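# Four arms: transfer ball to empty post, rack both bars

## Task

Take the ball sitting on one of the long bars and put it in the cup of the upright post that has nothing on it. Set both long bars into their forked stands, and make sure the other ball ends up resting on its post. Everything must stay put by itself, with no robot supporting it. Finally open the grippers and pull the arms away.

## Robot and tools

Robots: four identical i2rt Big YAM arms named arm1, arm2, arm3 and arm4. Each has six revolute joints, a two-finger gripper and a wrist camera. With joints 1 and 6 at zero and the hand held level and pointing forward, the wrist camera rides on top of the hand and looks toward the fingertips. The hand can reach roughly 1.0 m from the joint-1 axis. Joints move at different speeds, so the hand may sweep a wide, curved path between two postures. A fixed room camera, cam_high, also watches the scene.

Frames: one shared scene frame, origin on the floor, +z up. The hand point is midway between the fingertips; the hand's z axis runs along the fingers and the fingers close along its y axis. Foot poses are not printed, so hand positions must be inferred.

execute_actions: argument "actions" is a list holding exactly one action (or none). The action is an object keyed by robot name; under each name is "joints", an object mapping joint names to absolute targets (not offsets), each in that joint's own unit. Only the robots and joints you name are commanded; all named motions begin at once and may finish at different times. Joint keys and ranges: joint1_rad -2.879 to 2.879 (base yaw; positive is counter-clockwise viewed from above; 0 means the arm extends the way its foot faces), joint2_rad 0 to 3.141 (shoulder; 0 puts the upper arm back and about horizontal; increasing raises it and then carries it forward), joint3_rad 0 to 3.019 (elbow; 0 is fully folded, increasing opens it), joint4_rad -1.692 to 1.57 (hand pitch; positive tips the fingers up), joint5_rad -1.57 to 1.57 (sideways hand swing; positive toward the arm's right), joint6_rad -2.094 to 2.094 (hand roll; positive is clockwise as seen from behind the hand), gripper_m 0 to 0.093 (fingertip gap in metres). Completion tolerances are ±0.045, ±0.14, ±0.09, ±0.055, ±0.03, ±0.035 rad and ±0.003 m respectively. Optional "cameras" lists which images to return: any of arm1_cam_wrist, arm2_cam_wrist, arm3_cam_wrist, arm4_cam_wrist, cam_high, or "all"; omitted or null gives all, [] gives none. An unknown key, camera name or out-of-range value rejects the entire call and nothing moves. An empty actions list just reports state and images.

wait: "seconds" from 0 to 10; commands nothing new and returns the same report as an empty execute_actions.

zoom_image: "camera" (one of the five names) and "region" [x0, y0, x1, y1] in pixels of that camera's last full image, origin at top-left, at most 504 by 504. Wrist images are 504x504 fisheye; cam_high is 672x504.

finished_scene: "scene" (integer, the current scene number) ends the scene irreversibly after the last command is held; its result says whether the goal was met and may give the next task. Sending a reply with no tool call ends everything.

Reading results: the "pictures" line names the cameras in image order. joint_positions gives current angles. joint_status tells how each joint of the last accepted action ended: reached, "off_target" (stopped short and may still be pushing), "contact_stop" or "time_out" (target dropped, holds where it stopped; a timed-out joint may instead keep pushing toward its target or a nearby clipped one and move on its own if freed), "not_followed" (a self/inter-arm collision check withheld the targets, often with a "cause:" line; the arm may retry them on later actions), or "limit_stop_at_motor_heat". on_its_own lists joints not commanded this call; "held at" is the held target, not the actual position. Joint torques are listed in joint order, without the gripper; they are offset, scaled and noisy, so treat them as rough hints of load. MOTOR HOT appears from 85 °C; at 100 °C an OVER-TEMPERATURE FAULT drops that arm until it cools; afterwards resend targets.

Practical cautions: an arm does not stop on contact and can press hard, which also overheats motors, so after a stall send the joint its reported position to relieve it. Joints left out of an action may still push toward old targets. Tiny target changes may not move a joint. A hard squeeze between two robots ends the run in failure, and the clearance check ignores fingers, gripper housings and wrist cameras, so keep arms well apart. After one call reports a stop, later motion calls in the same reply are skipped. The robot holds its last command while you think. Loose objects can occasionally be nudged by outside pushes. Never knock items onto the floor or out of the workspace; avoid drops, slips and slams. Finish with grippers open and arms withdrawn so all parts rest unsupported.

Each tool is called after "Emit:" in YAML: its name, and indented under it one key for each argument.

## Session

Emit:
execute_actions:
  actions: []

Scene clock: 0.00 s.
Joint torques (N m, as the arm reports them, + toward a larger angle): no reading
arm1.joint_positions: joint1_rad=+0.136 joint2_rad=+0.607 joint3_rad=+1.361 joint4_rad=-1.197 joint5_rad=-0.192 joint6_rad=-0.304 gripper_m=+0.095
arm1.joint_status: not commanded
arm1.hand: x=+1.2131 y=-0.0819 z=+1.3952 quat_wxyz=(-0.047, -0.804, -0.256, +0.535) (m; scene frame)
arm2.joint_positions: joint1_rad=-0.046 joint2_rad=+0.503 joint3_rad=+1.422 joint4_rad=-1.326 joint5_rad=-0.298 joint6_rad=+0.234 gripper_m=+0.094
arm2.joint_status: not commanded
arm2.hand: x=+0.0397 y=+1.2684 z=+1.3496 quat_wxyz=(-0.498, -0.612, -0.565, +0.243) (m; scene frame)
arm3.joint_positions: joint1_rad=-0.494 joint2_rad=+0.613 joint3_rad=+1.400 joint4_rad=-1.176 joint5_rad=-0.049 joint6_rad=+0.310 gripper_m=+0.094
arm3.joint_status: not commanded
arm3.hand: x=-1.2271 y=-0.1105 z=+1.4078 quat_wxyz=(-0.556, -0.315, -0.769, +0.036) (m; scene frame)
arm4.joint_positions: joint1_rad=+0.050 joint2_rad=+0.521 joint3_rad=+1.334 joint4_rad=-1.435 joint5_rad=+0.143 joint6_rad=-0.402 gripper_m=+0.094
arm4.joint_status: not commanded
arm4.hand: x=+0.0220 y=-1.2541 z=+1.2730 quat_wxyz=(-0.409, +0.729, -0.513, -0.197) (m; scene frame)
pictures: arm1_cam_wrist, arm2_cam_wrist, arm3_cam_wrist, arm4_cam_wrist, cam_high
Images, in order (width x height): arm1_cam_wrist 504x504, arm2_cam_wrist 504x504, arm3_cam_wrist 504x504, arm4_cam_wrist 504x504, cam_high 672x504.

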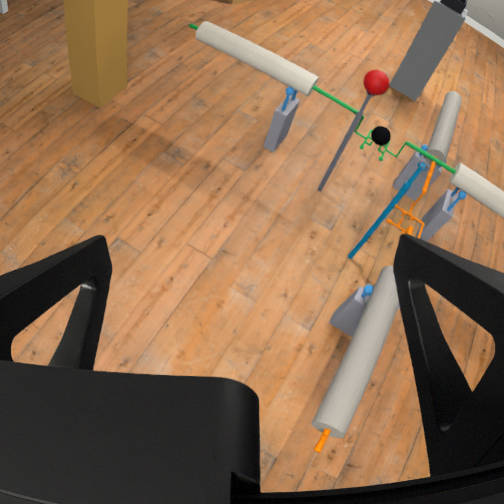

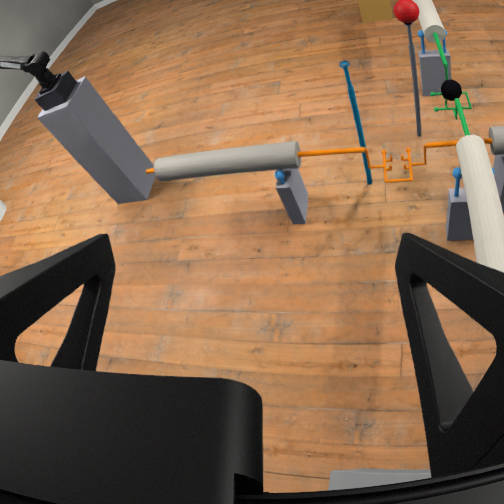

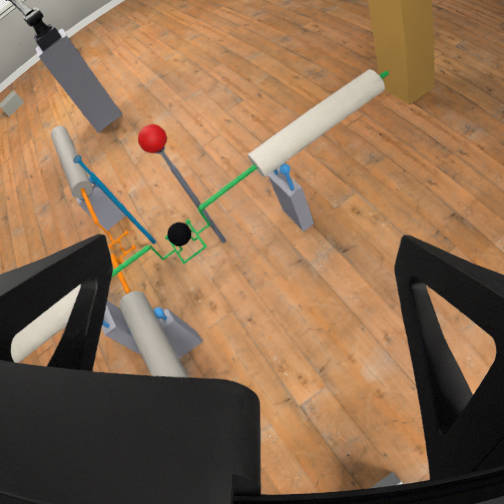

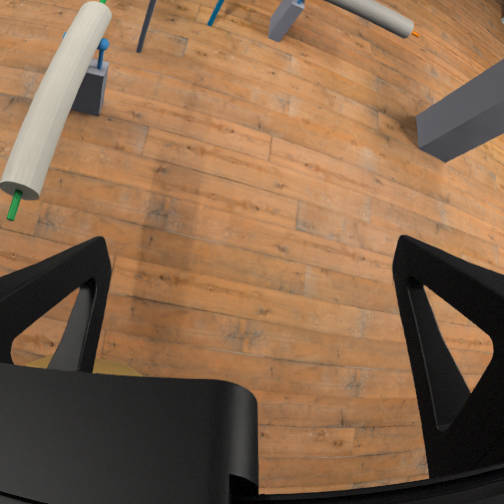

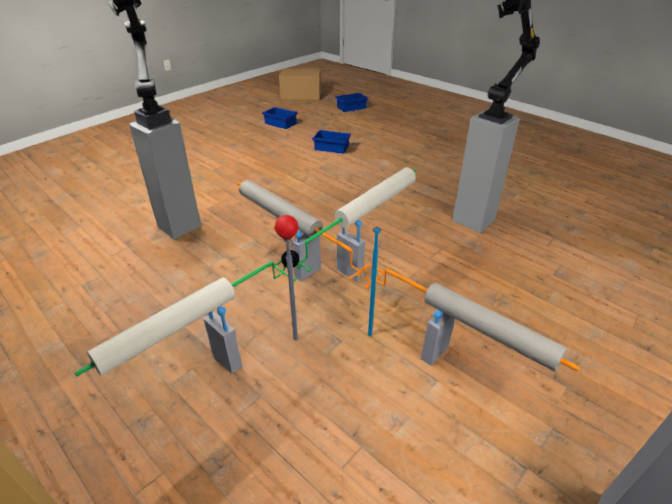

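Emit:
zoom_image:
  camera: "cam_high"
  region: [200, 190, 460, 380]

Emit:
zoom_image:
  camera: "arm2_cam_wrist"
  region: [304, 0, 504, 250]

Emit:
zoom_image:
  camera: "arm3_cam_wrist"
  region: [40, 110, 300, 330]

Region (200, 190, 460, 380) of cam_high's 672x504 image, scaled by 1.938, with more detail than that image has; it fills the top 368 rows of this view, and the rest is white.

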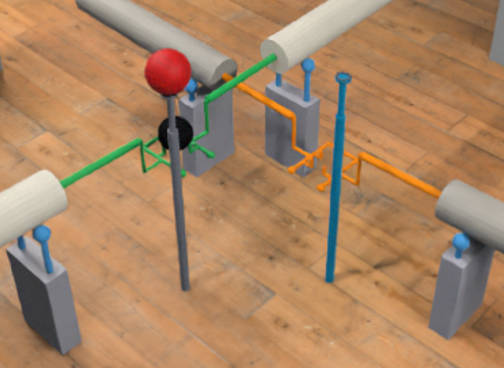

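Region (304, 0, 504, 250) of arm2_cam_wrist's 504x504 image, scaled by 2.016, with more detail than that image has; it fills the left 403 columns of this view, and the rest is white.

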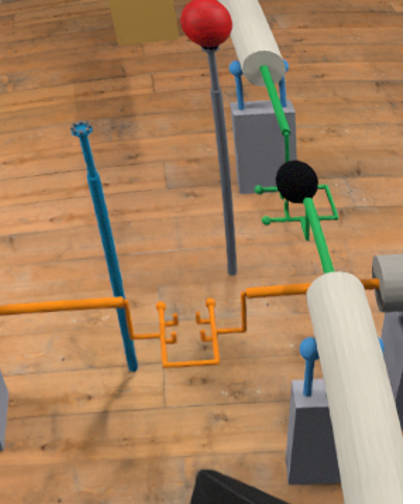

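Region (40, 110, 300, 330) of arm3_cam_wrist's 504x504 image, scaled by 1.938, with more detail than that image has; it fills the top 426 rows of this view, and the rest is white.

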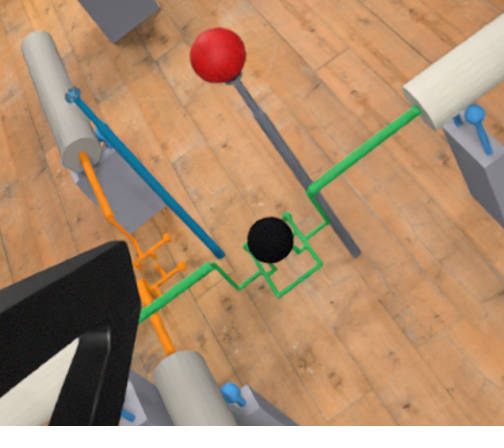

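Emit:
execute_actions:
  actions:
    - {"arm2":{"joints":{"joint1_rad":0,"joint2_rad":1.6,"joint3_rad":1.2,"joint4_rad":-1.17,"joint5_rad":0,"joint6_rad":0}},"arm4":{"joints":{"joint1_rad":0,"joint2_rad":2.0,"joint3_rad":1.4,"joint4_rad":-0.97,"joint5_rad":0,"joint6_rad":0}},"arm1":{"joints":{"joint1_rad":0,"joint2_rad":1.6,"joint3_rad":1.6,"joint4_rad":-0.6,"joint5_rad":0,"joint6_rad":0}},"arm3":{"joints":{"joint1_rad":0,"joint2_rad":1.3,"joint3_rad":1.6,"joint4_rad":-0.9,"joint5_rad":0,"joint6_rad":0}}}

Scene clock: 4.07 s.
Joint torques (N m, as the arm reports them, + toward a larger angle): arm1=[ -1.83 -19.15  12.29   2.66   0.19   0.04] | arm2=[  1.35 -11.68   9.66   0.81   0.2   -0.06] | arm3=[  0.25 -11.91  13.92   2.26  -0.09  -0.18] | arm4=[ -0.51 -22.31   7.19   0.6   -0.11   0.13]
arm1.joint_positions: joint1_rad=+0.002 joint2_rad=+1.609 joint3_rad=+1.568 joint4_rad=-0.617 joint5_rad=-0.002 joint6_rad=-0.009 gripper_m=+0.095
arm1.joint_status: all done
arm1.hand: x=+0.7705 y=-0.0388 z=+1.1764 quat_wxyz=(-0.007, -0.897, -0.030, +0.441) (m; scene frame)
arm2.joint_positions: joint1_rad=-0.006 joint2_rad=+1.609 joint3_rad=+1.186 joint4_rad=-1.186 joint5_rad=-0.004 joint6_rad=+0.009 gripper_m=+0.094
arm2.joint_status: all done
arm2.hand: x=+0.0013 y=+1.0059 z=+0.8683 quat_wxyz=(+0.014, -0.709, -0.705, -0.022) (m; scene frame)
arm3.joint_positions: joint1_rad=-0.003 joint2_rad=+1.320 joint3_rad=+1.555 joint4_rad=-0.916 joint5_rad=+0.000 joint6_rad=+0.009 gripper_m=+0.094
arm3.joint_status: all done
arm3.hand: x=-0.8923 y=-0.0059 z=+1.2730 quat_wxyz=(-0.429, -0.009, -0.903, +0.003) (m; scene frame)
arm4.joint_positions: joint1_rad=+0.013 joint2_rad=+2.002 joint3_rad=+1.385 joint4_rad=-0.974 joint5_rad=+0.004 joint6_rad=-0.014 gripper_m=+0.094
arm4.joint_status: all done
arm4.hand: x=+0.0140 y=-0.9020 z=+0.7342 quat_wxyz=(+0.010, +0.704, -0.710, +0.014) (m; scene frame)
pictures: arm1_cam_wrist, arm2_cam_wrist, arm3_cam_wrist, arm4_cam_wrist, cam_high
Images, in order (width x height): arm1_cam_wrist 504x504, arm2_cam_wrist 504x504, arm3_cam_wrist 504x504, arm4_cam_wrist 504x504, cam_high 672x504.

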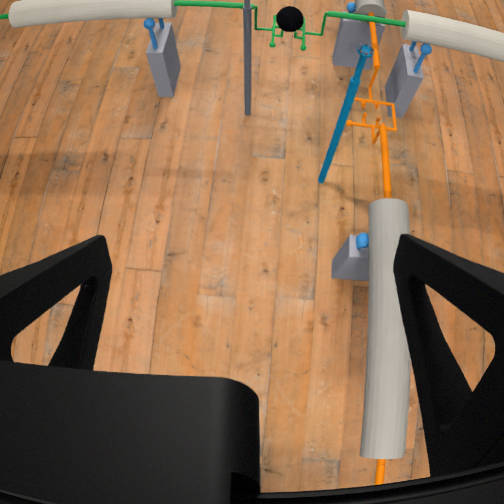

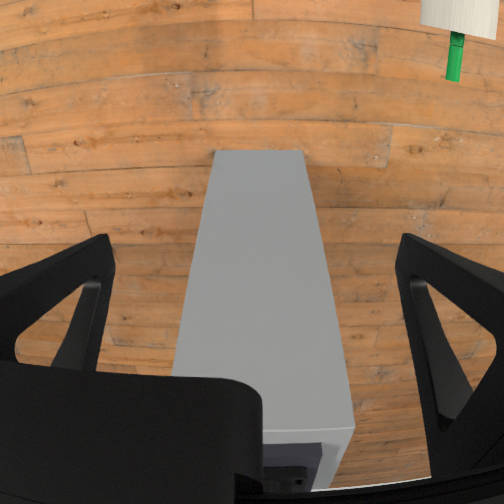

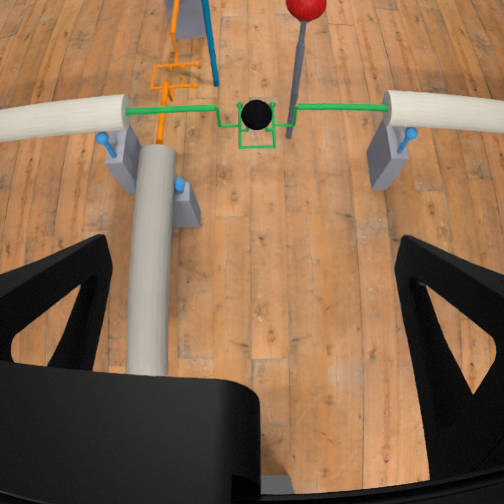

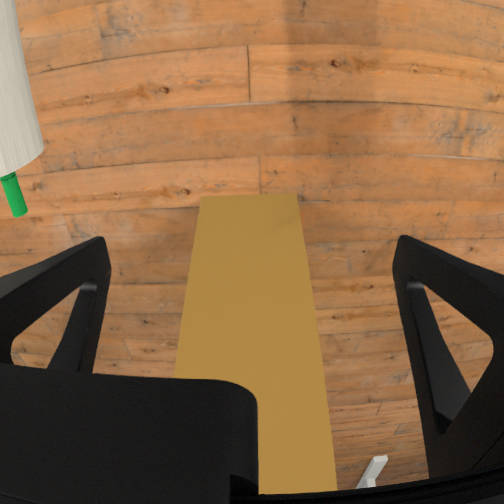

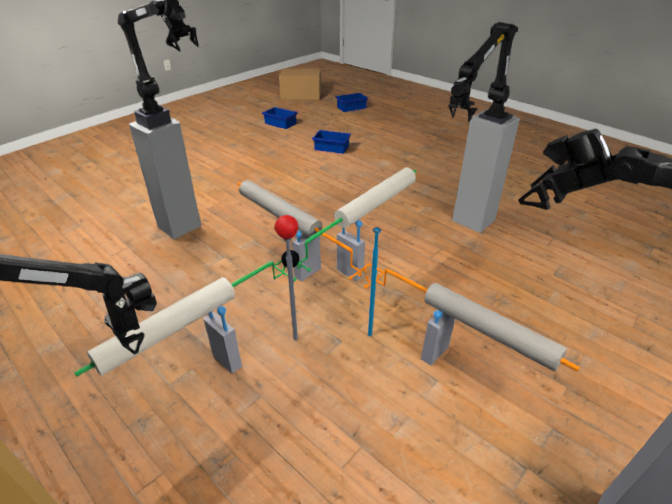

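Emit:
execute_actions:
  actions:
    - {"arm2":{"joints":{"joint1_rad":-0.46,"joint2_rad":2.15,"joint3_rad":1.42,"joint4_rad":-0.82,"joint6_rad":-0.46}},"arm4":{"joints":{"joint1_rad":0.46,"joint2_rad":2.15,"joint3_rad":1.42,"joint4_rad":-0.82,"joint6_rad":0.46}},"arm1":{"joints":{"joint4_rad":-0.2}},"arm3":{"joints":{"joint4_rad":-0.5}}}

Scene clock: 6.60 s.
Joint torques (N m, as the arm reports them, + toward a larger angle): arm1=[ -1.98 -19.47  12.42   3.09   0.2    0.04] | arm2=[  0.16 -17.7    8.73   0.95  -0.1   -0.08] | arm3=[  1.08 -11.89  14.05   2.69  -0.02  -0.15] | arm4=[  0.31 -24.27   6.81   0.69   0.13   0.12]
arm1.joint_positions: joint1_rad=+0.002 joint2_rad=+1.609 joint3_rad=+1.568 joint4_rad=-0.220 joint5_rad=-0.002 joint6_rad=-0.009 gripper_m=+0.095
arm1.joint_status: all done
arm1.hand: x=+0.7275 y=-0.0417 z=+1.2632 quat_wxyz=(-0.011, -0.793, -0.028, +0.609) (m; scene frame)
arm2.joint_positions: joint1_rad=-0.457 joint2_rad=+2.180 joint3_rad=+1.396 joint4_rad=-0.836 joint5_rad=+0.000 joint6_rad=-0.451 gripper_m=+0.094
arm2.joint_status: all done
arm2.hand: x=-0.2382 y=+0.9528 z=+0.6495 quat_wxyz=(+0.010, -0.705, -0.709, -0.029) (m; scene frame)
arm3.joint_positions: joint1_rad=-0.003 joint2_rad=+1.320 joint3_rad=+1.555 joint4_rad=-0.525 joint5_rad=+0.000 joint6_rad=+0.009 gripper_m=+0.094
arm3.joint_status: all done
arm3.hand: x=-0.8474 y=-0.0062 z=+1.3572 quat_wxyz=(-0.596, -0.008, -0.803, +0.003) (m; scene frame)
arm4.joint_positions: joint1_rad=+0.464 joint2_rad=+2.163 joint3_rad=+1.400 joint4_rad=-0.826 joint5_rad=-0.001 joint6_rad=+0.445 gripper_m=+0.094
arm4.joint_status: all done
arm4.hand: x=-0.2322 y=-0.9407 z=+0.6522 quat_wxyz=(+0.008, +0.701, -0.713, +0.014) (m; scene frame)
pictures: arm1_cam_wrist, arm2_cam_wrist, arm3_cam_wrist, arm4_cam_wrist, cam_high
Images, in order (width x height): arm1_cam_wrist 504x504, arm2_cam_wrist 504x504, arm3_cam_wrist 504x504, arm4_cam_wrist 504x504, cam_high 672x504.

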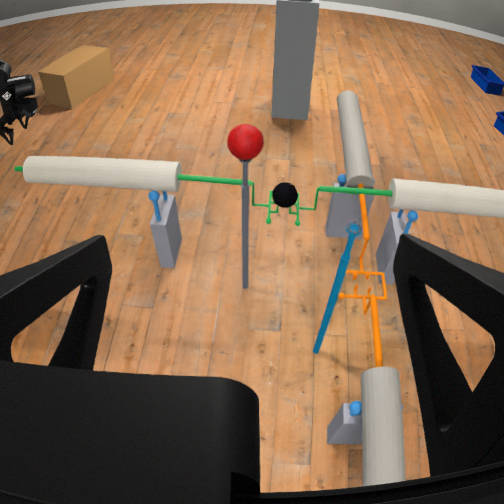

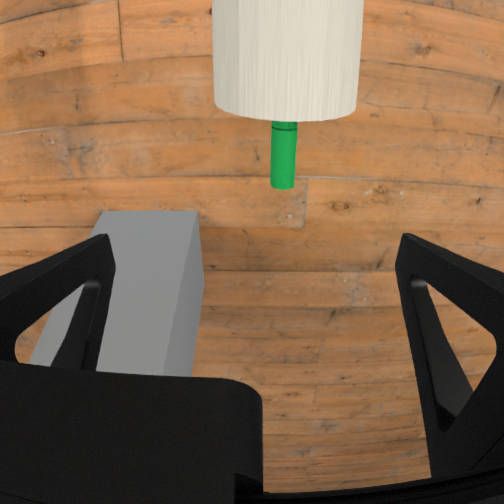

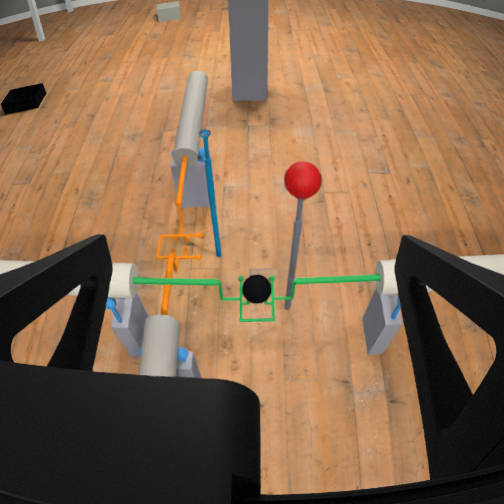

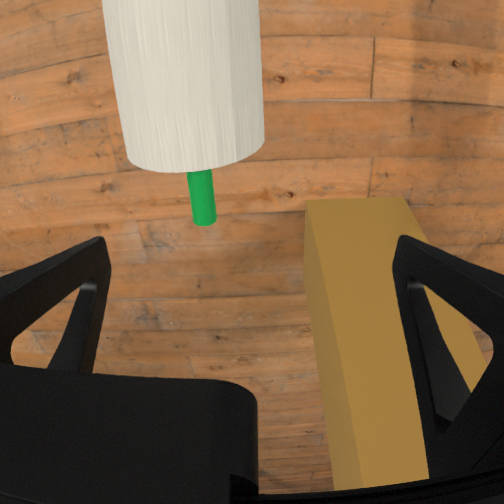

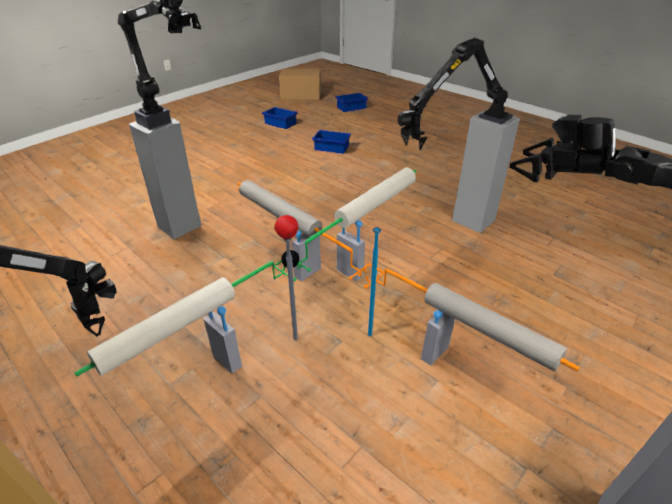

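Emit:
execute_actions:
  actions:
    - {"arm2":{"joints":{"joint1_rad":-0.51,"joint2_rad":2.27,"joint3_rad":1.37,"joint4_rad":-0.58,"joint6_rad":-0.51}},"arm4":{"joints":{"joint1_rad":0.55,"joint2_rad":2.29,"joint3_rad":1.37,"joint4_rad":-0.6,"joint6_rad":0.56}}}
  cameras: ["arm2_cam_wrist","arm4_cam_wrist","cam_high"]

Scene clock: 8.97 s.
Joint torques (N m, as the arm reports them, + toward a larger angle): arm1=[ -1.66 -19.6   12.37   3.04   0.21   0.04] | arm2=[  1.12 -17.45   6.81   1.07  -0.09  -0.05] | arm3=[  0.2  -13.06  14.02   2.72  -0.02  -0.21] | arm4=[ -0.26 -24.34   5.33   0.88   0.14   0.13]
arm1.joint_positions: joint1_rad=+0.002 joint2_rad=+1.609 joint3_rad=+1.568 joint4_rad=-0.220 joint5_rad=-0.002 joint6_rad=-0.009 gripper_m=+0.095
arm1.joint_status: not commanded
arm1.hand: x=+0.7275 y=-0.0417 z=+1.2632 quat_wxyz=(-0.011, -0.793, -0.028, +0.609) (m; scene frame)
arm2.joint_positions: joint1_rad=-0.515 joint2_rad=+2.287 joint3_rad=+1.359 joint4_rad=-0.600 joint5_rad=+0.000 joint6_rad=-0.501 gripper_m=+0.094
arm2.joint_status: all done
arm2.hand: x=-0.2705 y=+0.9610 z=+0.5826 quat_wxyz=(-0.005, -0.708, -0.706, +0.015) (m; scene frame)
arm3.joint_positions: joint1_rad=-0.003 joint2_rad=+1.320 joint3_rad=+1.555 joint4_rad=-0.525 joint5_rad=+0.000 joint6_rad=+0.009 gripper_m=+0.094
arm3.joint_status: not commanded
arm3.hand: x=-0.8474 y=-0.0062 z=+1.3572 quat_wxyz=(-0.596, -0.008, -0.803, +0.003) (m; scene frame)
arm4.joint_positions: joint1_rad=+0.557 joint2_rad=+2.302 joint3_rad=+1.358 joint4_rad=-0.610 joint5_rad=-0.001 joint6_rad=+0.546 gripper_m=+0.094
arm4.joint_status: all done
arm4.hand: x=-0.2747 y=-0.9724 z=+0.5674 quat_wxyz=(+0.003, +0.698, -0.716, -0.003) (m; scene frame)
pictures: arm2_cam_wrist, arm4_cam_wrist, cam_high
Images, in order (width x height): arm2_cam_wrist 504x504, arm4_cam_wrist 504x504, cam_high 672x504.

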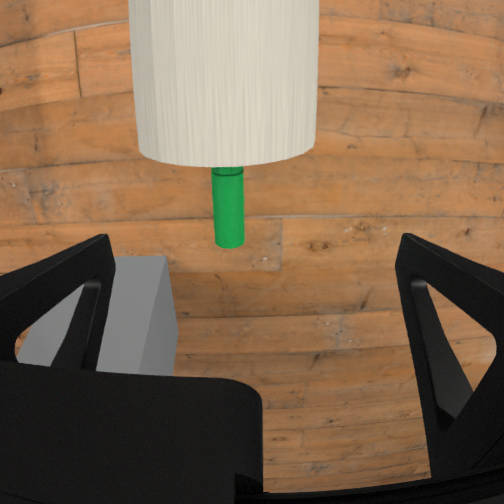

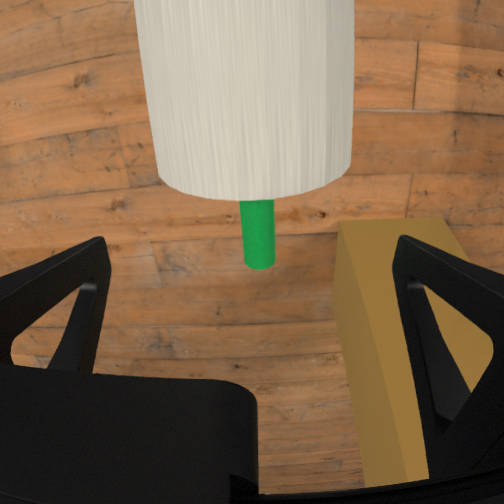

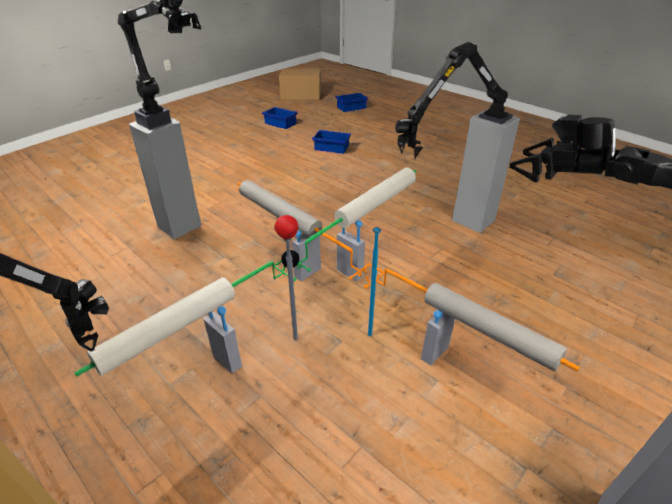

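Emit:
execute_actions:
  actions:
    - {"arm2":{"joints":{"joint1_rad":-0.53,"joint2_rad":2.3,"joint3_rad":1.25,"joint4_rad":-0.48,"joint6_rad":-0.535}},"arm4":{"joints":{"joint1_rad":0.61,"joint2_rad":2.29,"joint3_rad":1.235,"joint4_rad":-0.47,"joint6_rad":0.61}}}
  cameras: ["arm2_cam_wrist","arm4_cam_wrist"]

Scene clock: 10.60 s.
Joint torques (N m, as the arm reports them, + toward a larger angle): arm1=[ -1.73 -19.51  12.4    3.03   0.2    0.05] | arm2=[ -0.19 -15.79   5.75   1.05  -0.1   -0.03] | arm3=[ -0.7  -11.31  13.96   2.91  -0.02  -0.22] | arm4=[  0.58 -22.01   4.46   0.98   0.15   0.1 ]
arm1.joint_positions: joint1_rad=+0.002 joint2_rad=+1.609 joint3_rad=+1.568 joint4_rad=-0.220 joint5_rad=-0.002 joint6_rad=-0.009 gripper_m=+0.095
arm1.joint_status: not commanded
arm1.hand: x=+0.7275 y=-0.0417 z=+1.2632 quat_wxyz=(-0.011, -0.793, -0.028, +0.609) (m; scene frame)
arm2.joint_positions: joint1_rad=-0.522 joint2_rad=+2.304 joint3_rad=+1.240 joint4_rad=-0.499 joint5_rad=+0.000 joint6_rad=-0.527 gripper_m=+0.094
arm2.joint_status: all done
arm2.hand: x=-0.2500 y=+1.0053 z=+0.5492 quat_wxyz=(+0.000, -0.702, -0.712, -0.003) (m; scene frame)
arm3.joint_positions: joint1_rad=-0.003 joint2_rad=+1.320 joint3_rad=+1.555 joint4_rad=-0.525 joint5_rad=+0.000 joint6_rad=+0.009 gripper_m=+0.094
arm3.joint_status: not commanded
arm3.hand: x=-0.8474 y=-0.0062 z=+1.3572 quat_wxyz=(-0.596, -0.008, -0.803, +0.003) (m; scene frame)
arm4.joint_positions: joint1_rad=+0.607 joint2_rad=+2.293 joint3_rad=+1.225 joint4_rad=-0.479 joint5_rad=-0.001 joint6_rad=+0.596 gripper_m=+0.094
arm4.joint_status: all done
arm4.hand: x=-0.2767 y=-1.0211 z=+0.5456 quat_wxyz=(+0.003, +0.698, -0.716, -0.006) (m; scene frame)
pictures: arm2_cam_wrist, arm4_cam_wrist
Images, in order (width x height): arm2_cam_wrist 504x504, arm4_cam_wrist 504x504.

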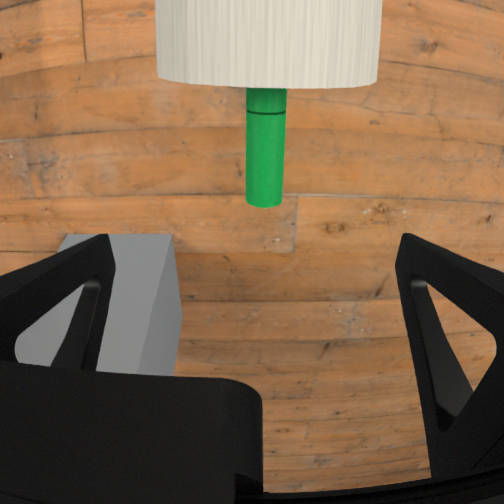

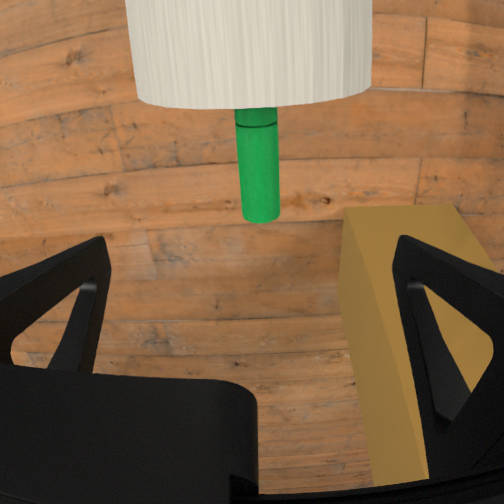

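Emit:
execute_actions:
  actions:
    - {"arm2":{"joints":{"joint2_rad":2.45,"joint3_rad":1.33,"joint4_rad":-0.39}},"arm4":{"joints":{"joint2_rad":2.44,"joint3_rad":1.30,"joint4_rad":-0.39}}}
  cameras: ["arm2_cam_wrist","arm4_cam_wrist","cam_high"]

Scene clock: 12.17 s.
Joint torques (N m, as the arm reports them, + toward a larger angle): arm1=[ -2.04 -19.44  12.42   3.06   0.2    0.04] | arm2=[  0.22 -16.67   5.27   0.79  -0.09  -0.07] | arm3=[ -0.22 -12.4   13.96   3.05  -0.03  -0.16] | arm4=[  0.28 -23.16   3.72   0.65   0.13   0.13]
arm1.joint_positions: joint1_rad=+0.002 joint2_rad=+1.609 joint3_rad=+1.568 joint4_rad=-0.220 joint5_rad=-0.002 joint6_rad=-0.009 gripper_m=+0.095
arm1.joint_status: not commanded
arm1.hand: x=+0.7275 y=-0.0417 z=+1.2632 quat_wxyz=(-0.011, -0.793, -0.028, +0.609) (m; scene frame)
arm2.joint_positions: joint1_rad=-0.522 joint2_rad=+2.467 joint3_rad=+1.319 joint4_rad=-0.404 joint5_rad=+0.000 joint6_rad=-0.527 gripper_m=+0.094
arm2.joint_status: all done
arm2.hand: x=-0.2537 y=+0.9987 z=+0.4827 quat_wxyz=(-0.001, -0.702, -0.713, +0.003) (m; scene frame)
arm3.joint_positions: joint1_rad=-0.003 joint2_rad=+1.320 joint3_rad=+1.555 joint4_rad=-0.525 joint5_rad=+0.000 joint6_rad=+0.009 gripper_m=+0.094
arm3.joint_status: not commanded
arm3.hand: x=-0.8474 y=-0.0062 z=+1.3572 quat_wxyz=(-0.596, -0.008, -0.803, +0.003) (m; scene frame)
arm4.joint_positions: joint1_rad=+0.607 joint2_rad=+2.447 joint3_rad=+1.292 joint4_rad=-0.394 joint5_rad=-0.001 joint6_rad=+0.596 gripper_m=+0.094
arm4.joint_status: all done
arm4.hand: x=-0.2784 y=-1.0194 z=+0.4820 quat_wxyz=(+0.003, +0.698, -0.716, -0.006) (m; scene frame)
pictures: arm2_cam_wrist, arm4_cam_wrist, cam_high
Images, in order (width x height): arm2_cam_wrist 504x504, arm4_cam_wrist 504x504, cam_high 672x504.

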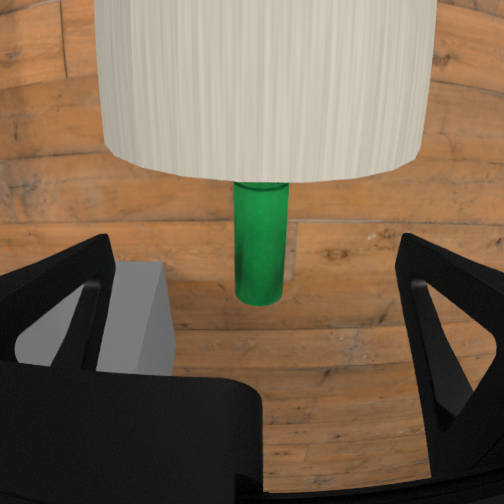

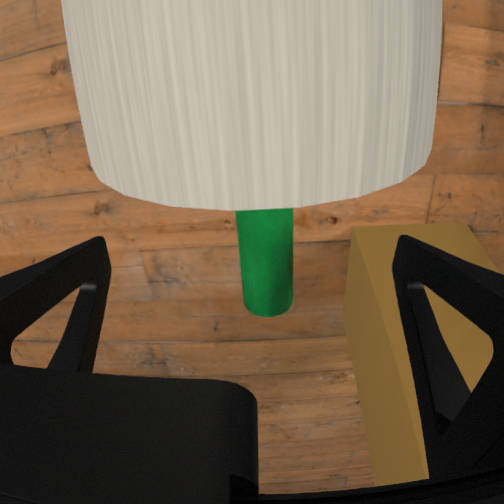

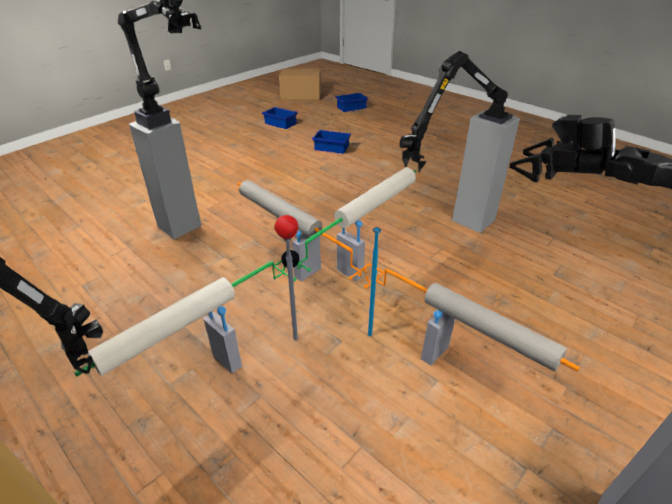

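Emit:
execute_actions:
  actions:
    - {"arm2":{"joints":{"joint2_rad":2.54,"joint4_rad":-0.30}},"arm4":{"joints":{"joint2_rad":2.53,"joint4_rad":-0.30}}}
  cameras: ["arm2_cam_wrist","arm4_cam_wrist"]

Emit:
execute_actions:
  actions:
    - {"arm2":{"joints":{"gripper_m":0.0}},"arm4":{"joints":{"gripper_m":0.0}}}
  cameras: ["arm2_cam_wrist","arm4_cam_wrist"]

Scene clock: 13.43 s.
Joint torques (N m, as the arm reports them, + toward a larger angle): arm1=[ -1.91 -19.36  12.42   3.1    0.22   0.04] | arm2=[  0.2  -15.91   4.44   1.16  -0.1   -0.04] | arm3=[ -0.89 -12.52  13.98   2.74  -0.02  -0.21] | arm4=[  0.68 -22.35   2.99   0.87   0.1    0.13]
arm1.joint_positions: joint1_rad=+0.002 joint2_rad=+1.609 joint3_rad=+1.568 joint4_rad=-0.220 joint5_rad=-0.002 joint6_rad=-0.009 gripper_m=+0.095
arm1.joint_status: not commanded
arm1.hand: x=+0.7275 y=-0.0417 z=+1.2632 quat_wxyz=(-0.011, -0.793, -0.028, +0.609) (m; scene frame)
arm2.joint_positions: joint1_rad=-0.522 joint2_rad=+2.551 joint3_rad=+1.319 joint4_rad=-0.319 joint5_rad=+0.000 joint6_rad=-0.527 gripper_m=+0.094
arm2.joint_status: all done
arm2.hand: x=-0.2458 y=+1.0126 z=+0.4418 quat_wxyz=(-0.001, -0.702, -0.713, +0.003) (m; scene frame)
arm3.joint_positions: joint1_rad=-0.003 joint2_rad=+1.320 joint3_rad=+1.555 joint4_rad=-0.525 joint5_rad=+0.000 joint6_rad=+0.009 gripper_m=+0.094
arm3.joint_status: not commanded
arm3.hand: x=-0.8474 y=-0.0062 z=+1.3572 quat_wxyz=(-0.596, -0.008, -0.803, +0.003) (m; scene frame)
arm4.joint_positions: joint1_rad=+0.607 joint2_rad=+2.532 joint3_rad=+1.292 joint4_rad=-0.309 joint5_rad=-0.001 joint6_rad=+0.596 gripper_m=+0.094
arm4.joint_status: all done
arm4.hand: x=-0.2701 y=-1.0328 z=+0.4412 quat_wxyz=(+0.003, +0.698, -0.716, -0.006) (m; scene frame)
pictures: arm2_cam_wrist, arm4_cam_wrist
Images, in order (width x height): arm2_cam_wrist 504x504, arm4_cam_wrist 504x504.

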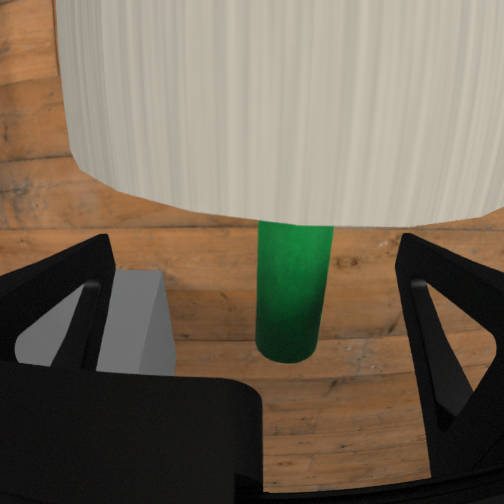

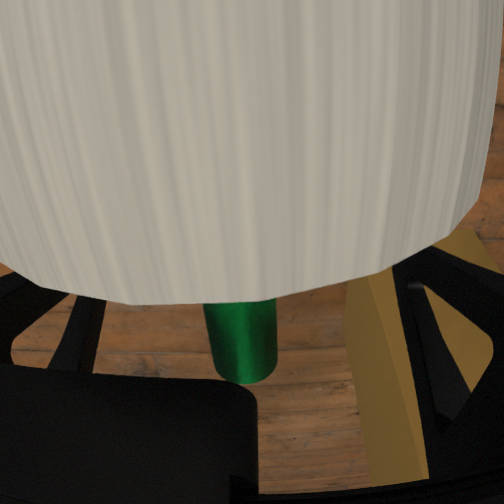

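Scene clock: 14.20 s.
Joint torques (N m, as the arm reports them, + toward a larger angle): arm1=[ -2.03 -19.7   12.46   3.07   0.21   0.03] | arm2=[  1.04 -15.88   4.32   0.61  -0.28  -0.01] | arm3=[  1.07 -12.9   14.27   2.98  -0.01  -0.15] | arm4=[  0.43 -22.26   3.02   0.63   0.16   0.46]
arm1.joint_positions: joint1_rad=+0.002 joint2_rad=+1.609 joint3_rad=+1.568 joint4_rad=-0.220 joint5_rad=-0.002 joint6_rad=-0.009 gripper_m=+0.095
arm1.joint_status: not commanded
arm1.hand: x=+0.7275 y=-0.0417 z=+1.2632 quat_wxyz=(-0.011, -0.793, -0.028, +0.609) (m; scene frame)
arm2.joint_positions: joint1_rad=-0.536 joint2_rad=+2.550 joint3_rad=+1.322 joint4_rad=-0.308 joint5_rad=+0.004 joint6_rad=-0.530 gripper_m=+0.019
arm2.joint_status: gripper_m off_target (ended at +0.019, target +0.000)
arm2.hand: x=-0.2553 y=+1.0123 z=+0.4426 quat_wxyz=(-0.001, -0.706, -0.708, +0.011) (m; scene frame)
arm3.joint_positions: joint1_rad=-0.003 joint2_rad=+1.320 joint3_rad=+1.555 joint4_rad=-0.525 joint5_rad=+0.000 joint6_rad=+0.009 gripper_m=+0.094
arm3.joint_status: not commanded
arm3.hand: x=-0.8474 y=-0.0062 z=+1.3572 quat_wxyz=(-0.596, -0.008, -0.803, +0.003) (m; scene frame)
arm4.joint_positions: joint1_rad=+0.611 joint2_rad=+2.533 joint3_rad=+1.293 joint4_rad=-0.301 joint5_rad=-0.002 joint6_rad=+0.570 gripper_m=+0.018
arm4.joint_status: gripper_m off_target (ended at +0.018, target +0.000)
arm4.hand: x=-0.2729 y=-1.0325 z=+0.4408 quat_wxyz=(+0.003, +0.709, -0.706, -0.009) (m; scene frame)
pictures: arm2_cam_wrist, arm4_cam_wrist
Images, in order (width x height): arm2_cam_wrist 504x504, arm4_cam_wrist 504x504.

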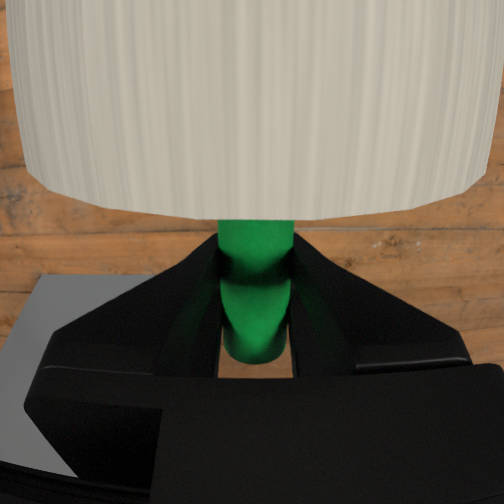

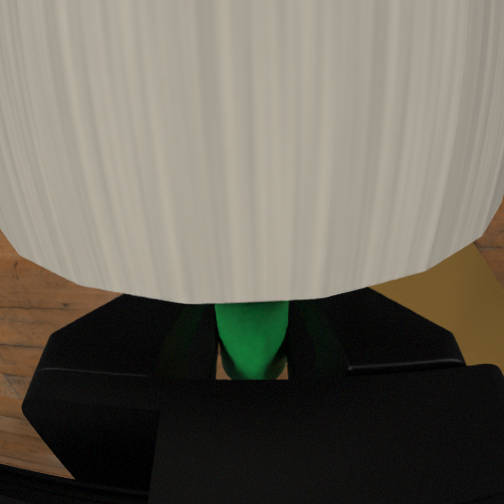

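Emit:
execute_actions:
  actions:
    - {"arm2":{"joints":{"joint1_rad":-0.536,"joint2_rad":2.36,"joint3_rad":1.265,"joint4_rad":-0.41}},"arm4":{"joints":{"joint2_rad":2.335,"joint3_rad":1.235,"joint4_rad":-0.41,"joint6_rad":0.575}}}
  cameras: []

Emit:
execute_actions:
  actions:
    - {"arm2":{"joints":{"joint2_rad":2.2,"joint3_rad":1.225,"joint4_rad":-0.525}},"arm4":{"joints":{"joint2_rad":2.17,"joint3_rad":1.195,"joint4_rad":-0.525}}}
  cameras: ["cam_high","arm3_cam_wrist"]

Scene clock: 16.73 s.
Joint torques (N m, as the arm reports them, + toward a larger angle): arm1=[ -2.02 -19.46  12.42   3.07   0.2    0.03] | arm2=[  0.45 -18.17   5.21   0.04  -0.12  -0.05] | arm3=[  0.78 -12.12  13.94   2.88  -0.07  -0.22] | arm4=[  0.67 -24.43   4.05   0.52   0.09   0.15]
arm1.joint_positions: joint1_rad=+0.002 joint2_rad=+1.609 joint3_rad=+1.568 joint4_rad=-0.220 joint5_rad=-0.002 joint6_rad=-0.009 gripper_m=+0.095
arm1.joint_status: not commanded
arm1.hand: x=+0.7275 y=-0.0417 z=+1.2632 quat_wxyz=(-0.011, -0.793, -0.028, +0.609) (m; scene frame)
arm2.joint_positions: joint1_rad=-0.536 joint2_rad=+2.406 joint3_rad=+1.252 joint4_rad=-0.399 joint5_rad=+0.001 joint6_rad=-0.529 gripper_m=+0.019
arm2.joint_status: all done
arm2.hand: x=-0.2531 y=+1.0146 z=+0.5021 quat_wxyz=(-0.001, -0.706, -0.708, +0.002) (m; scene frame)
arm3.joint_positions: joint1_rad=-0.003 joint2_rad=+1.320 joint3_rad=+1.555 joint4_rad=-0.525 joint5_rad=+0.000 joint6_rad=+0.009 gripper_m=+0.094
arm3.joint_status: not commanded
arm3.hand: x=-0.8474 y=-0.0062 z=+1.3572 quat_wxyz=(-0.596, -0.008, -0.803, +0.003) (m; scene frame)
arm4.joint_positions: joint1_rad=+0.607 joint2_rad=+2.363 joint3_rad=+1.223 joint4_rad=-0.410 joint5_rad=+0.000 joint6_rad=+0.560 gripper_m=+0.018
arm4.joint_status: all done
arm4.hand: x=-0.2716 y=-1.0293 z=+0.5116 quat_wxyz=(+0.003, +0.711, -0.704, -0.005) (m; scene frame)
pictures: none
No camera images: the call's "cameras" was empty. Leave "cameras" out to get every camera's image.

Scene clock: 17.70 s.
Joint torques (N m, as the arm reports them, + toward a larger angle): arm1=[ -1.91 -19.44  12.45   3.08   0.21   0.05] | arm2=[  1.07 -17.56   6.83   0.11  -0.2   -0.03] | arm3=[  1.15 -11.75  14.18   2.86  -0.11  -0.26] | arm4=[  0.69 -23.91   5.41   0.76   0.15   0.13]
arm1.joint_positions: joint1_rad=+0.002 joint2_rad=+1.609 joint3_rad=+1.568 joint4_rad=-0.220 joint5_rad=-0.002 joint6_rad=-0.009 gripper_m=+0.095
arm1.joint_status: not commanded
arm1.hand: x=+0.7275 y=-0.0417 z=+1.2632 quat_wxyz=(-0.011, -0.793, -0.028, +0.609) (m; scene frame)
arm2.joint_positions: joint1_rad=-0.539 joint2_rad=+2.243 joint3_rad=+1.204 joint4_rad=-0.519 joint5_rad=+0.003 joint6_rad=-0.531 gripper_m=+0.019
arm2.joint_status: all done
arm2.hand: x=-0.2554 y=+1.0140 z=+0.5724 quat_wxyz=(+0.001, -0.706, -0.708, +0.000) (m; scene frame)
arm3.joint_positions: joint1_rad=-0.003 joint2_rad=+1.320 joint3_rad=+1.555 joint4_rad=-0.525 joint5_rad=+0.000 joint6_rad=+0.009 gripper_m=+0.094
arm3.joint_status: not commanded
arm3.hand: x=-0.8474 y=-0.0062 z=+1.3572 quat_wxyz=(-0.596, -0.008, -0.803, +0.003) (m; scene frame)
arm4.joint_positions: joint1_rad=+0.609 joint2_rad=+2.198 joint3_rad=+1.175 joint4_rad=-0.529 joint5_rad=-0.002 joint6_rad=+0.560 gripper_m=+0.018
arm4.joint_status: all done
arm4.hand: x=-0.2721 y=-1.0300 z=+0.5819 quat_wxyz=(+0.003, +0.712, -0.703, -0.004) (m; scene frame)
pictures: arm3_cam_wrist, cam_high
Images, in order (width x height): arm3_cam_wrist 504x504, cam_high 672x504.

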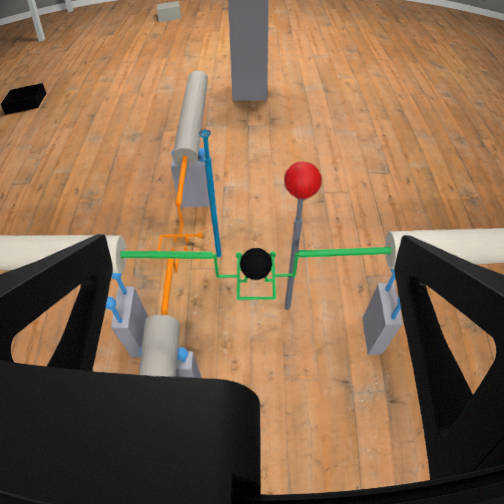

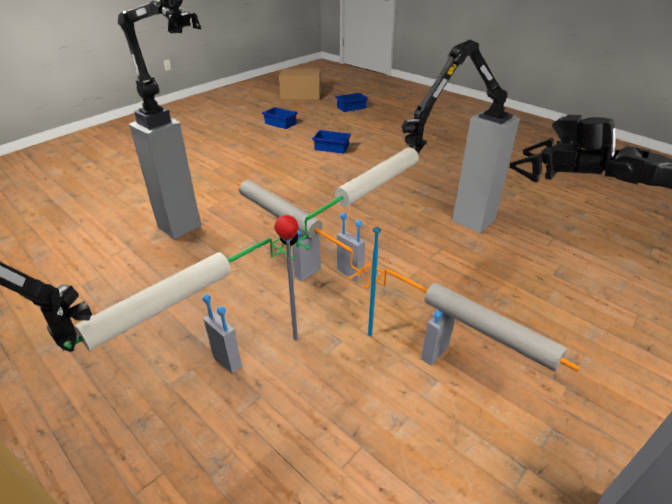

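The model tracks well; continuing the lift.

Emit:
execute_actions:
  actions:
    - {"arm2":{"joints":{"joint2_rad":1.90,"joint3_rad":1.23,"joint4_rad":-0.83}},"arm4":{"joints":{"joint2_rad":1.88,"joint3_rad":1.2,"joint4_rad":-0.825}}}
  cameras: []

Emit:
execute_actions:
  actions:
    - {"arm2":{"joints":{"joint2_rad":1.70,"joint3_rad":1.375,"joint4_rad":-1.16}},"arm4":{"joints":{"joint2_rad":1.68,"joint3_rad":1.345,"joint4_rad":-1.16}}}
  cameras: ["cam_high","arm3_cam_wrist"]

Scene clock: 19.23 s.
Joint torques (N m, as the arm reports them, + toward a larger angle): arm1=[ -1.9  -19.58  12.41   3.07   0.2    0.03] | arm2=[  1.03 -15.37   9.65   0.29  -0.21  -0.01] | arm3=[  0.61 -12.33  14.2    2.91   0.    -0.16] | arm4=[  0.18 -21.32   7.55   0.62   0.07   0.14]
arm1.joint_positions: joint1_rad=+0.002 joint2_rad=+1.609 joint3_rad=+1.568 joint4_rad=-0.220 joint5_rad=-0.002 joint6_rad=-0.009 gripper_m=+0.095
arm1.joint_status: not commanded
arm1.hand: x=+0.7275 y=-0.0417 z=+1.2632 quat_wxyz=(-0.011, -0.793, -0.028, +0.609) (m; scene frame)
arm2.joint_positions: joint1_rad=-0.542 joint2_rad=+1.927 joint3_rad=+1.201 joint4_rad=-0.829 joint5_rad=+0.003 joint6_rad=-0.535 gripper_m=+0.019
arm2.joint_status: all done
arm2.hand: x=-0.2575 y=+1.0135 z=+0.7254 quat_wxyz=(+0.001, -0.706, -0.709, +0.002) (m; scene frame)
arm3.joint_positions: joint1_rad=-0.003 joint2_rad=+1.320 joint3_rad=+1.555 joint4_rad=-0.525 joint5_rad=+0.000 joint6_rad=+0.009 gripper_m=+0.094
arm3.joint_status: not commanded
arm3.hand: x=-0.8474 y=-0.0062 z=+1.3572 quat_wxyz=(-0.596, -0.008, -0.803, +0.003) (m; scene frame)
arm4.joint_positions: joint1_rad=+0.612 joint2_rad=+1.898 joint3_rad=+1.175 joint4_rad=-0.828 joint5_rad=+0.000 joint6_rad=+0.560 gripper_m=+0.018
arm4.joint_status: all done
arm4.hand: x=-0.2714 y=-1.0317 z=+0.7253 quat_wxyz=(+0.003, +0.713, -0.701, -0.004) (m; scene frame)
pictures: none
No camera images: the call's "cameras" was empty. Leave "cameras" out to get every camera's image.

Scene clock: 20.50 s.
Joint torques (N m, as the arm reports them, + toward a larger angle): arm1=[ -1.87 -19.45  12.42   3.08   0.2    0.05] | arm2=[  1.02 -14.84  13.09  -0.15  -0.06  -0.04] | arm3=[  1.21 -11.99  13.96   2.95  -0.06  -0.19] | arm4=[ -0.06 -20.38  10.34   0.06  -0.07   0.12]
arm1.joint_positions: joint1_rad=+0.002 joint2_rad=+1.609 joint3_rad=+1.568 joint4_rad=-0.220 joint5_rad=-0.002 joint6_rad=-0.009 gripper_m=+0.095
arm1.joint_status: not commanded
arm1.hand: x=+0.7275 y=-0.0417 z=+1.2632 quat_wxyz=(-0.011, -0.793, -0.028, +0.609) (m; scene frame)
arm2.joint_positions: joint1_rad=-0.537 joint2_rad=+1.731 joint3_rad=+1.322 joint4_rad=-1.140 joint5_rad=-0.001 joint6_rad=-0.533 gripper_m=+0.019
arm2.joint_status: all done
arm2.hand: x=-0.2550 y=+1.0126 z=+0.8585 quat_wxyz=(-0.002, -0.705, -0.709, +0.004) (m; scene frame)
arm3.joint_positions: joint1_rad=-0.003 joint2_rad=+1.320 joint3_rad=+1.555 joint4_rad=-0.525 joint5_rad=+0.000 joint6_rad=+0.009 gripper_m=+0.094
arm3.joint_status: not commanded
arm3.hand: x=-0.8474 y=-0.0062 z=+1.3572 quat_wxyz=(-0.596, -0.008, -0.803, +0.003) (m; scene frame)
arm4.joint_positions: joint1_rad=+0.612 joint2_rad=+1.701 joint3_rad=+1.297 joint4_rad=-1.150 joint5_rad=+0.003 joint6_rad=+0.560 gripper_m=+0.018
arm4.joint_status: all done
arm4.hand: x=-0.2680 y=-1.0341 z=+0.8576 quat_wxyz=(+0.001, +0.713, -0.702, -0.002) (m; scene frame)
pictures: arm3_cam_wrist, cam_high
Images, in order (width x height): arm3_cam_wrist 504x504, cam_high 672x504.

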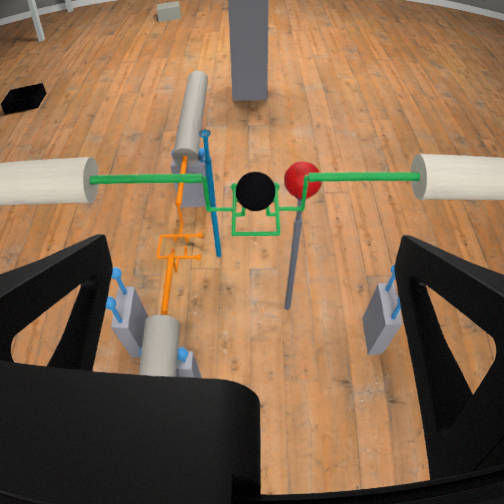

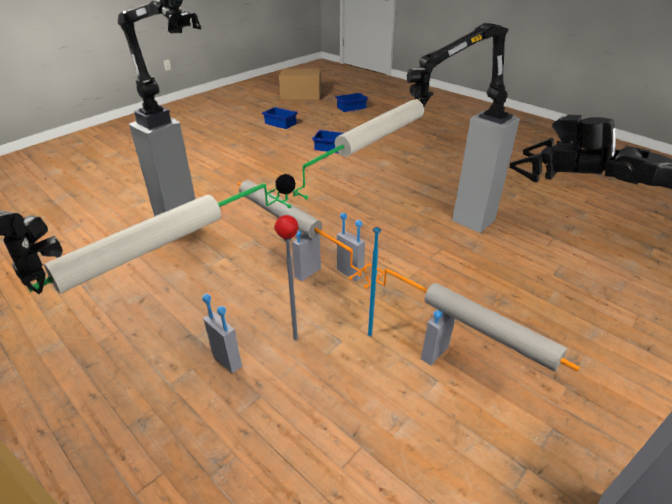

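Emit:
execute_actions:
  actions:
    - {"arm2":{"joints":{"joint1_rad":-0.411,"joint2_rad":1.425,"joint3_rad":1.0,"joint4_rad":-1.075,"joint6_rad":-0.40}},"arm4":{"joints":{"joint1_rad":0.328,"joint2_rad":1.745,"joint3_rad":1.425,"joint4_rad":-1.18,"joint6_rad":0.28}}}
  cameras: ["arm1_cam_wrist"]

Emit:
execute_actions:
  actions:
    - {"arm2":{"joints":{"joint1_rad":-0.108,"joint2_rad":1.24,"joint3_rad":0.82,"joint4_rad":-1.085,"joint6_rad":-0.10}},"arm4":{"joints":{"joint1_rad":0.09,"joint2_rad":1.79,"joint3_rad":1.49,"joint4_rad":-1.2,"joint6_rad":0.045}}}
  cameras: ["cam_high","arm3_cam_wrist"]

Scene clock: 22.83 s.
Joint torques (N m, as the arm reports them, + toward a larger angle): arm1=[ -1.91 -19.54  12.41   3.06   0.21   0.06] | arm2=[ -0.2  -10.43  10.32   0.68   0.25   0.05] | arm3=[  0.23 -12.68  14.06   3.05  -0.07  -0.16] | arm4=[  1.22 -21.38  10.77   0.2   -0.03   0.24]
arm1.joint_positions: joint1_rad=+0.002 joint2_rad=+1.609 joint3_rad=+1.568 joint4_rad=-0.220 joint5_rad=-0.002 joint6_rad=-0.009 gripper_m=+0.095
arm1.joint_status: not commanded
arm1.hand: x=+0.7275 y=-0.0417 z=+1.2632 quat_wxyz=(-0.011, -0.793, -0.028, +0.609) (m; scene frame)
arm2.joint_positions: joint1_rad=-0.403 joint2_rad=+1.451 joint3_rad=+0.978 joint4_rad=-1.084 joint5_rad=-0.008 joint6_rad=-0.404 gripper_m=+0.019
arm2.joint_status: all done
arm2.hand: x=-0.1480 y=+1.0907 z=+0.8594 quat_wxyz=(-0.005, -0.703, -0.711, -0.001) (m; scene frame)
arm3.joint_positions: joint1_rad=-0.003 joint2_rad=+1.320 joint3_rad=+1.555 joint4_rad=-0.525 joint5_rad=+0.000 joint6_rad=+0.009 gripper_m=+0.094
arm3.joint_status: not commanded
arm3.hand: x=-0.8474 y=-0.0062 z=+1.3572 quat_wxyz=(-0.596, -0.008, -0.803, +0.003) (m; scene frame)
arm4.joint_positions: joint1_rad=+0.316 joint2_rad=+1.767 joint3_rad=+1.372 joint4_rad=-1.173 joint5_rad=+0.002 joint6_rad=+0.255 gripper_m=+0.018
arm4.joint_status: all done
arm4.hand: x=-0.1413 y=-0.9531 z=+0.8511 quat_wxyz=(+0.003, +0.715, -0.699, +0.005) (m; scene frame)
pictures: arm1_cam_wrist
Images, in order (width x height): arm1_cam_wrist 504x504.

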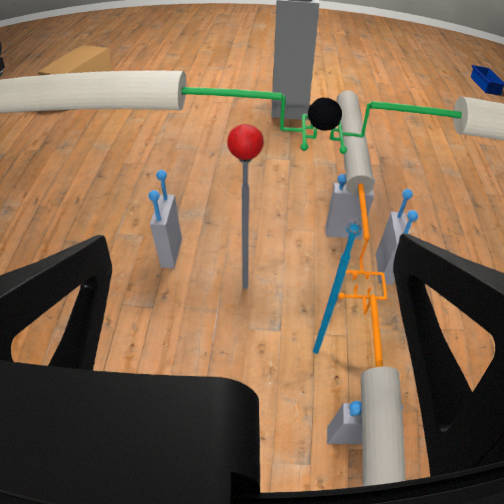

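Scene clock: 24.03 s.
Joint torques (N m, as the arm reports them, + toward a larger angle): arm1=[ -1.93 -19.51  12.41   3.07   0.2    0.03] | arm2=[ 0.28 -8.26 10.36  0.15  0.15  0.05] | arm3=[  0.23 -12.74  13.94   3.    -0.05  -0.19] | arm4=[  0.64 -23.14  10.64  -0.34  -0.06   0.25]
arm1.joint_positions: joint1_rad=+0.002 joint2_rad=+1.609 joint3_rad=+1.568 joint4_rad=-0.220 joint5_rad=-0.002 joint6_rad=-0.009 gripper_m=+0.095
arm1.joint_status: not commanded
arm1.hand: x=+0.7275 y=-0.0417 z=+1.2632 quat_wxyz=(-0.011, -0.793, -0.028, +0.609) (m; scene frame)
arm2.joint_positions: joint1_rad=-0.102 joint2_rad=+1.266 joint3_rad=+0.799 joint4_rad=-1.077 joint5_rad=-0.004 joint6_rad=-0.105 gripper_m=+0.019
arm2.joint_status: all done
arm2.hand: x=-0.0300 y=+1.1298 z=+0.8601 quat_wxyz=(-0.009, -0.703, -0.712, +0.003) (m; scene frame)
arm3.joint_positions: joint1_rad=-0.003 joint2_rad=+1.320 joint3_rad=+1.555 joint4_rad=-0.525 joint5_rad=+0.000 joint6_rad=+0.009 gripper_m=+0.094
arm3.joint_status: not commanded
arm3.hand: x=-0.8474 y=-0.0062 z=+1.3572 quat_wxyz=(-0.596, -0.008, -0.803, +0.003) (m; scene frame)
arm4.joint_positions: joint1_rad=+0.081 joint2_rad=+1.819 joint3_rad=+1.440 joint4_rad=-1.184 joint5_rad=+0.003 joint6_rad=+0.022 gripper_m=+0.018
arm4.joint_status: all done
arm4.hand: x=-0.0232 y=-0.9118 z=+0.8487 quat_wxyz=(+0.001, +0.715, -0.699, +0.004) (m; scene frame)
pictures: arm3_cam_wrist, cam_high
Images, in order (width x height): arm3_cam_wrist 504x504, cam_high 672x504.

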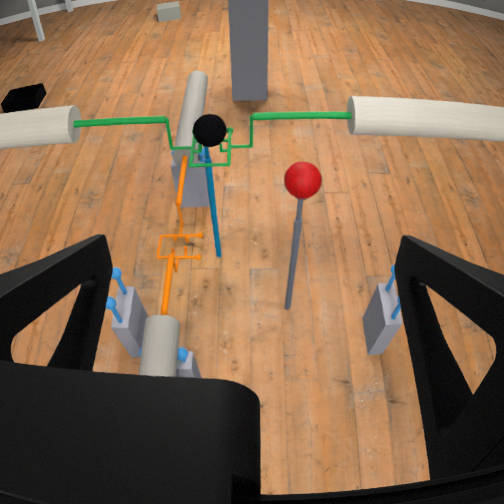

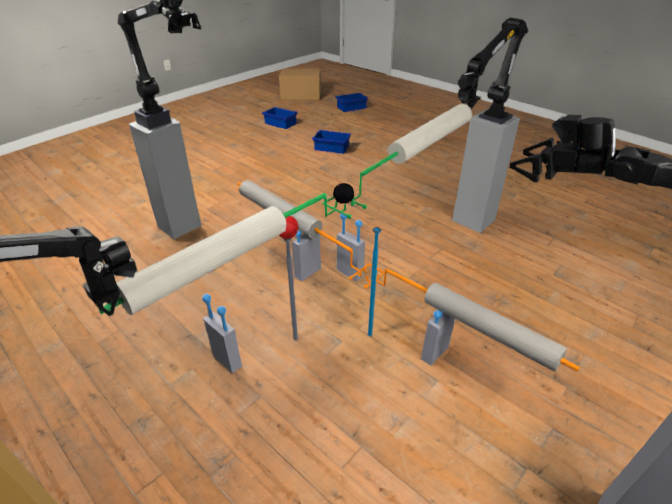

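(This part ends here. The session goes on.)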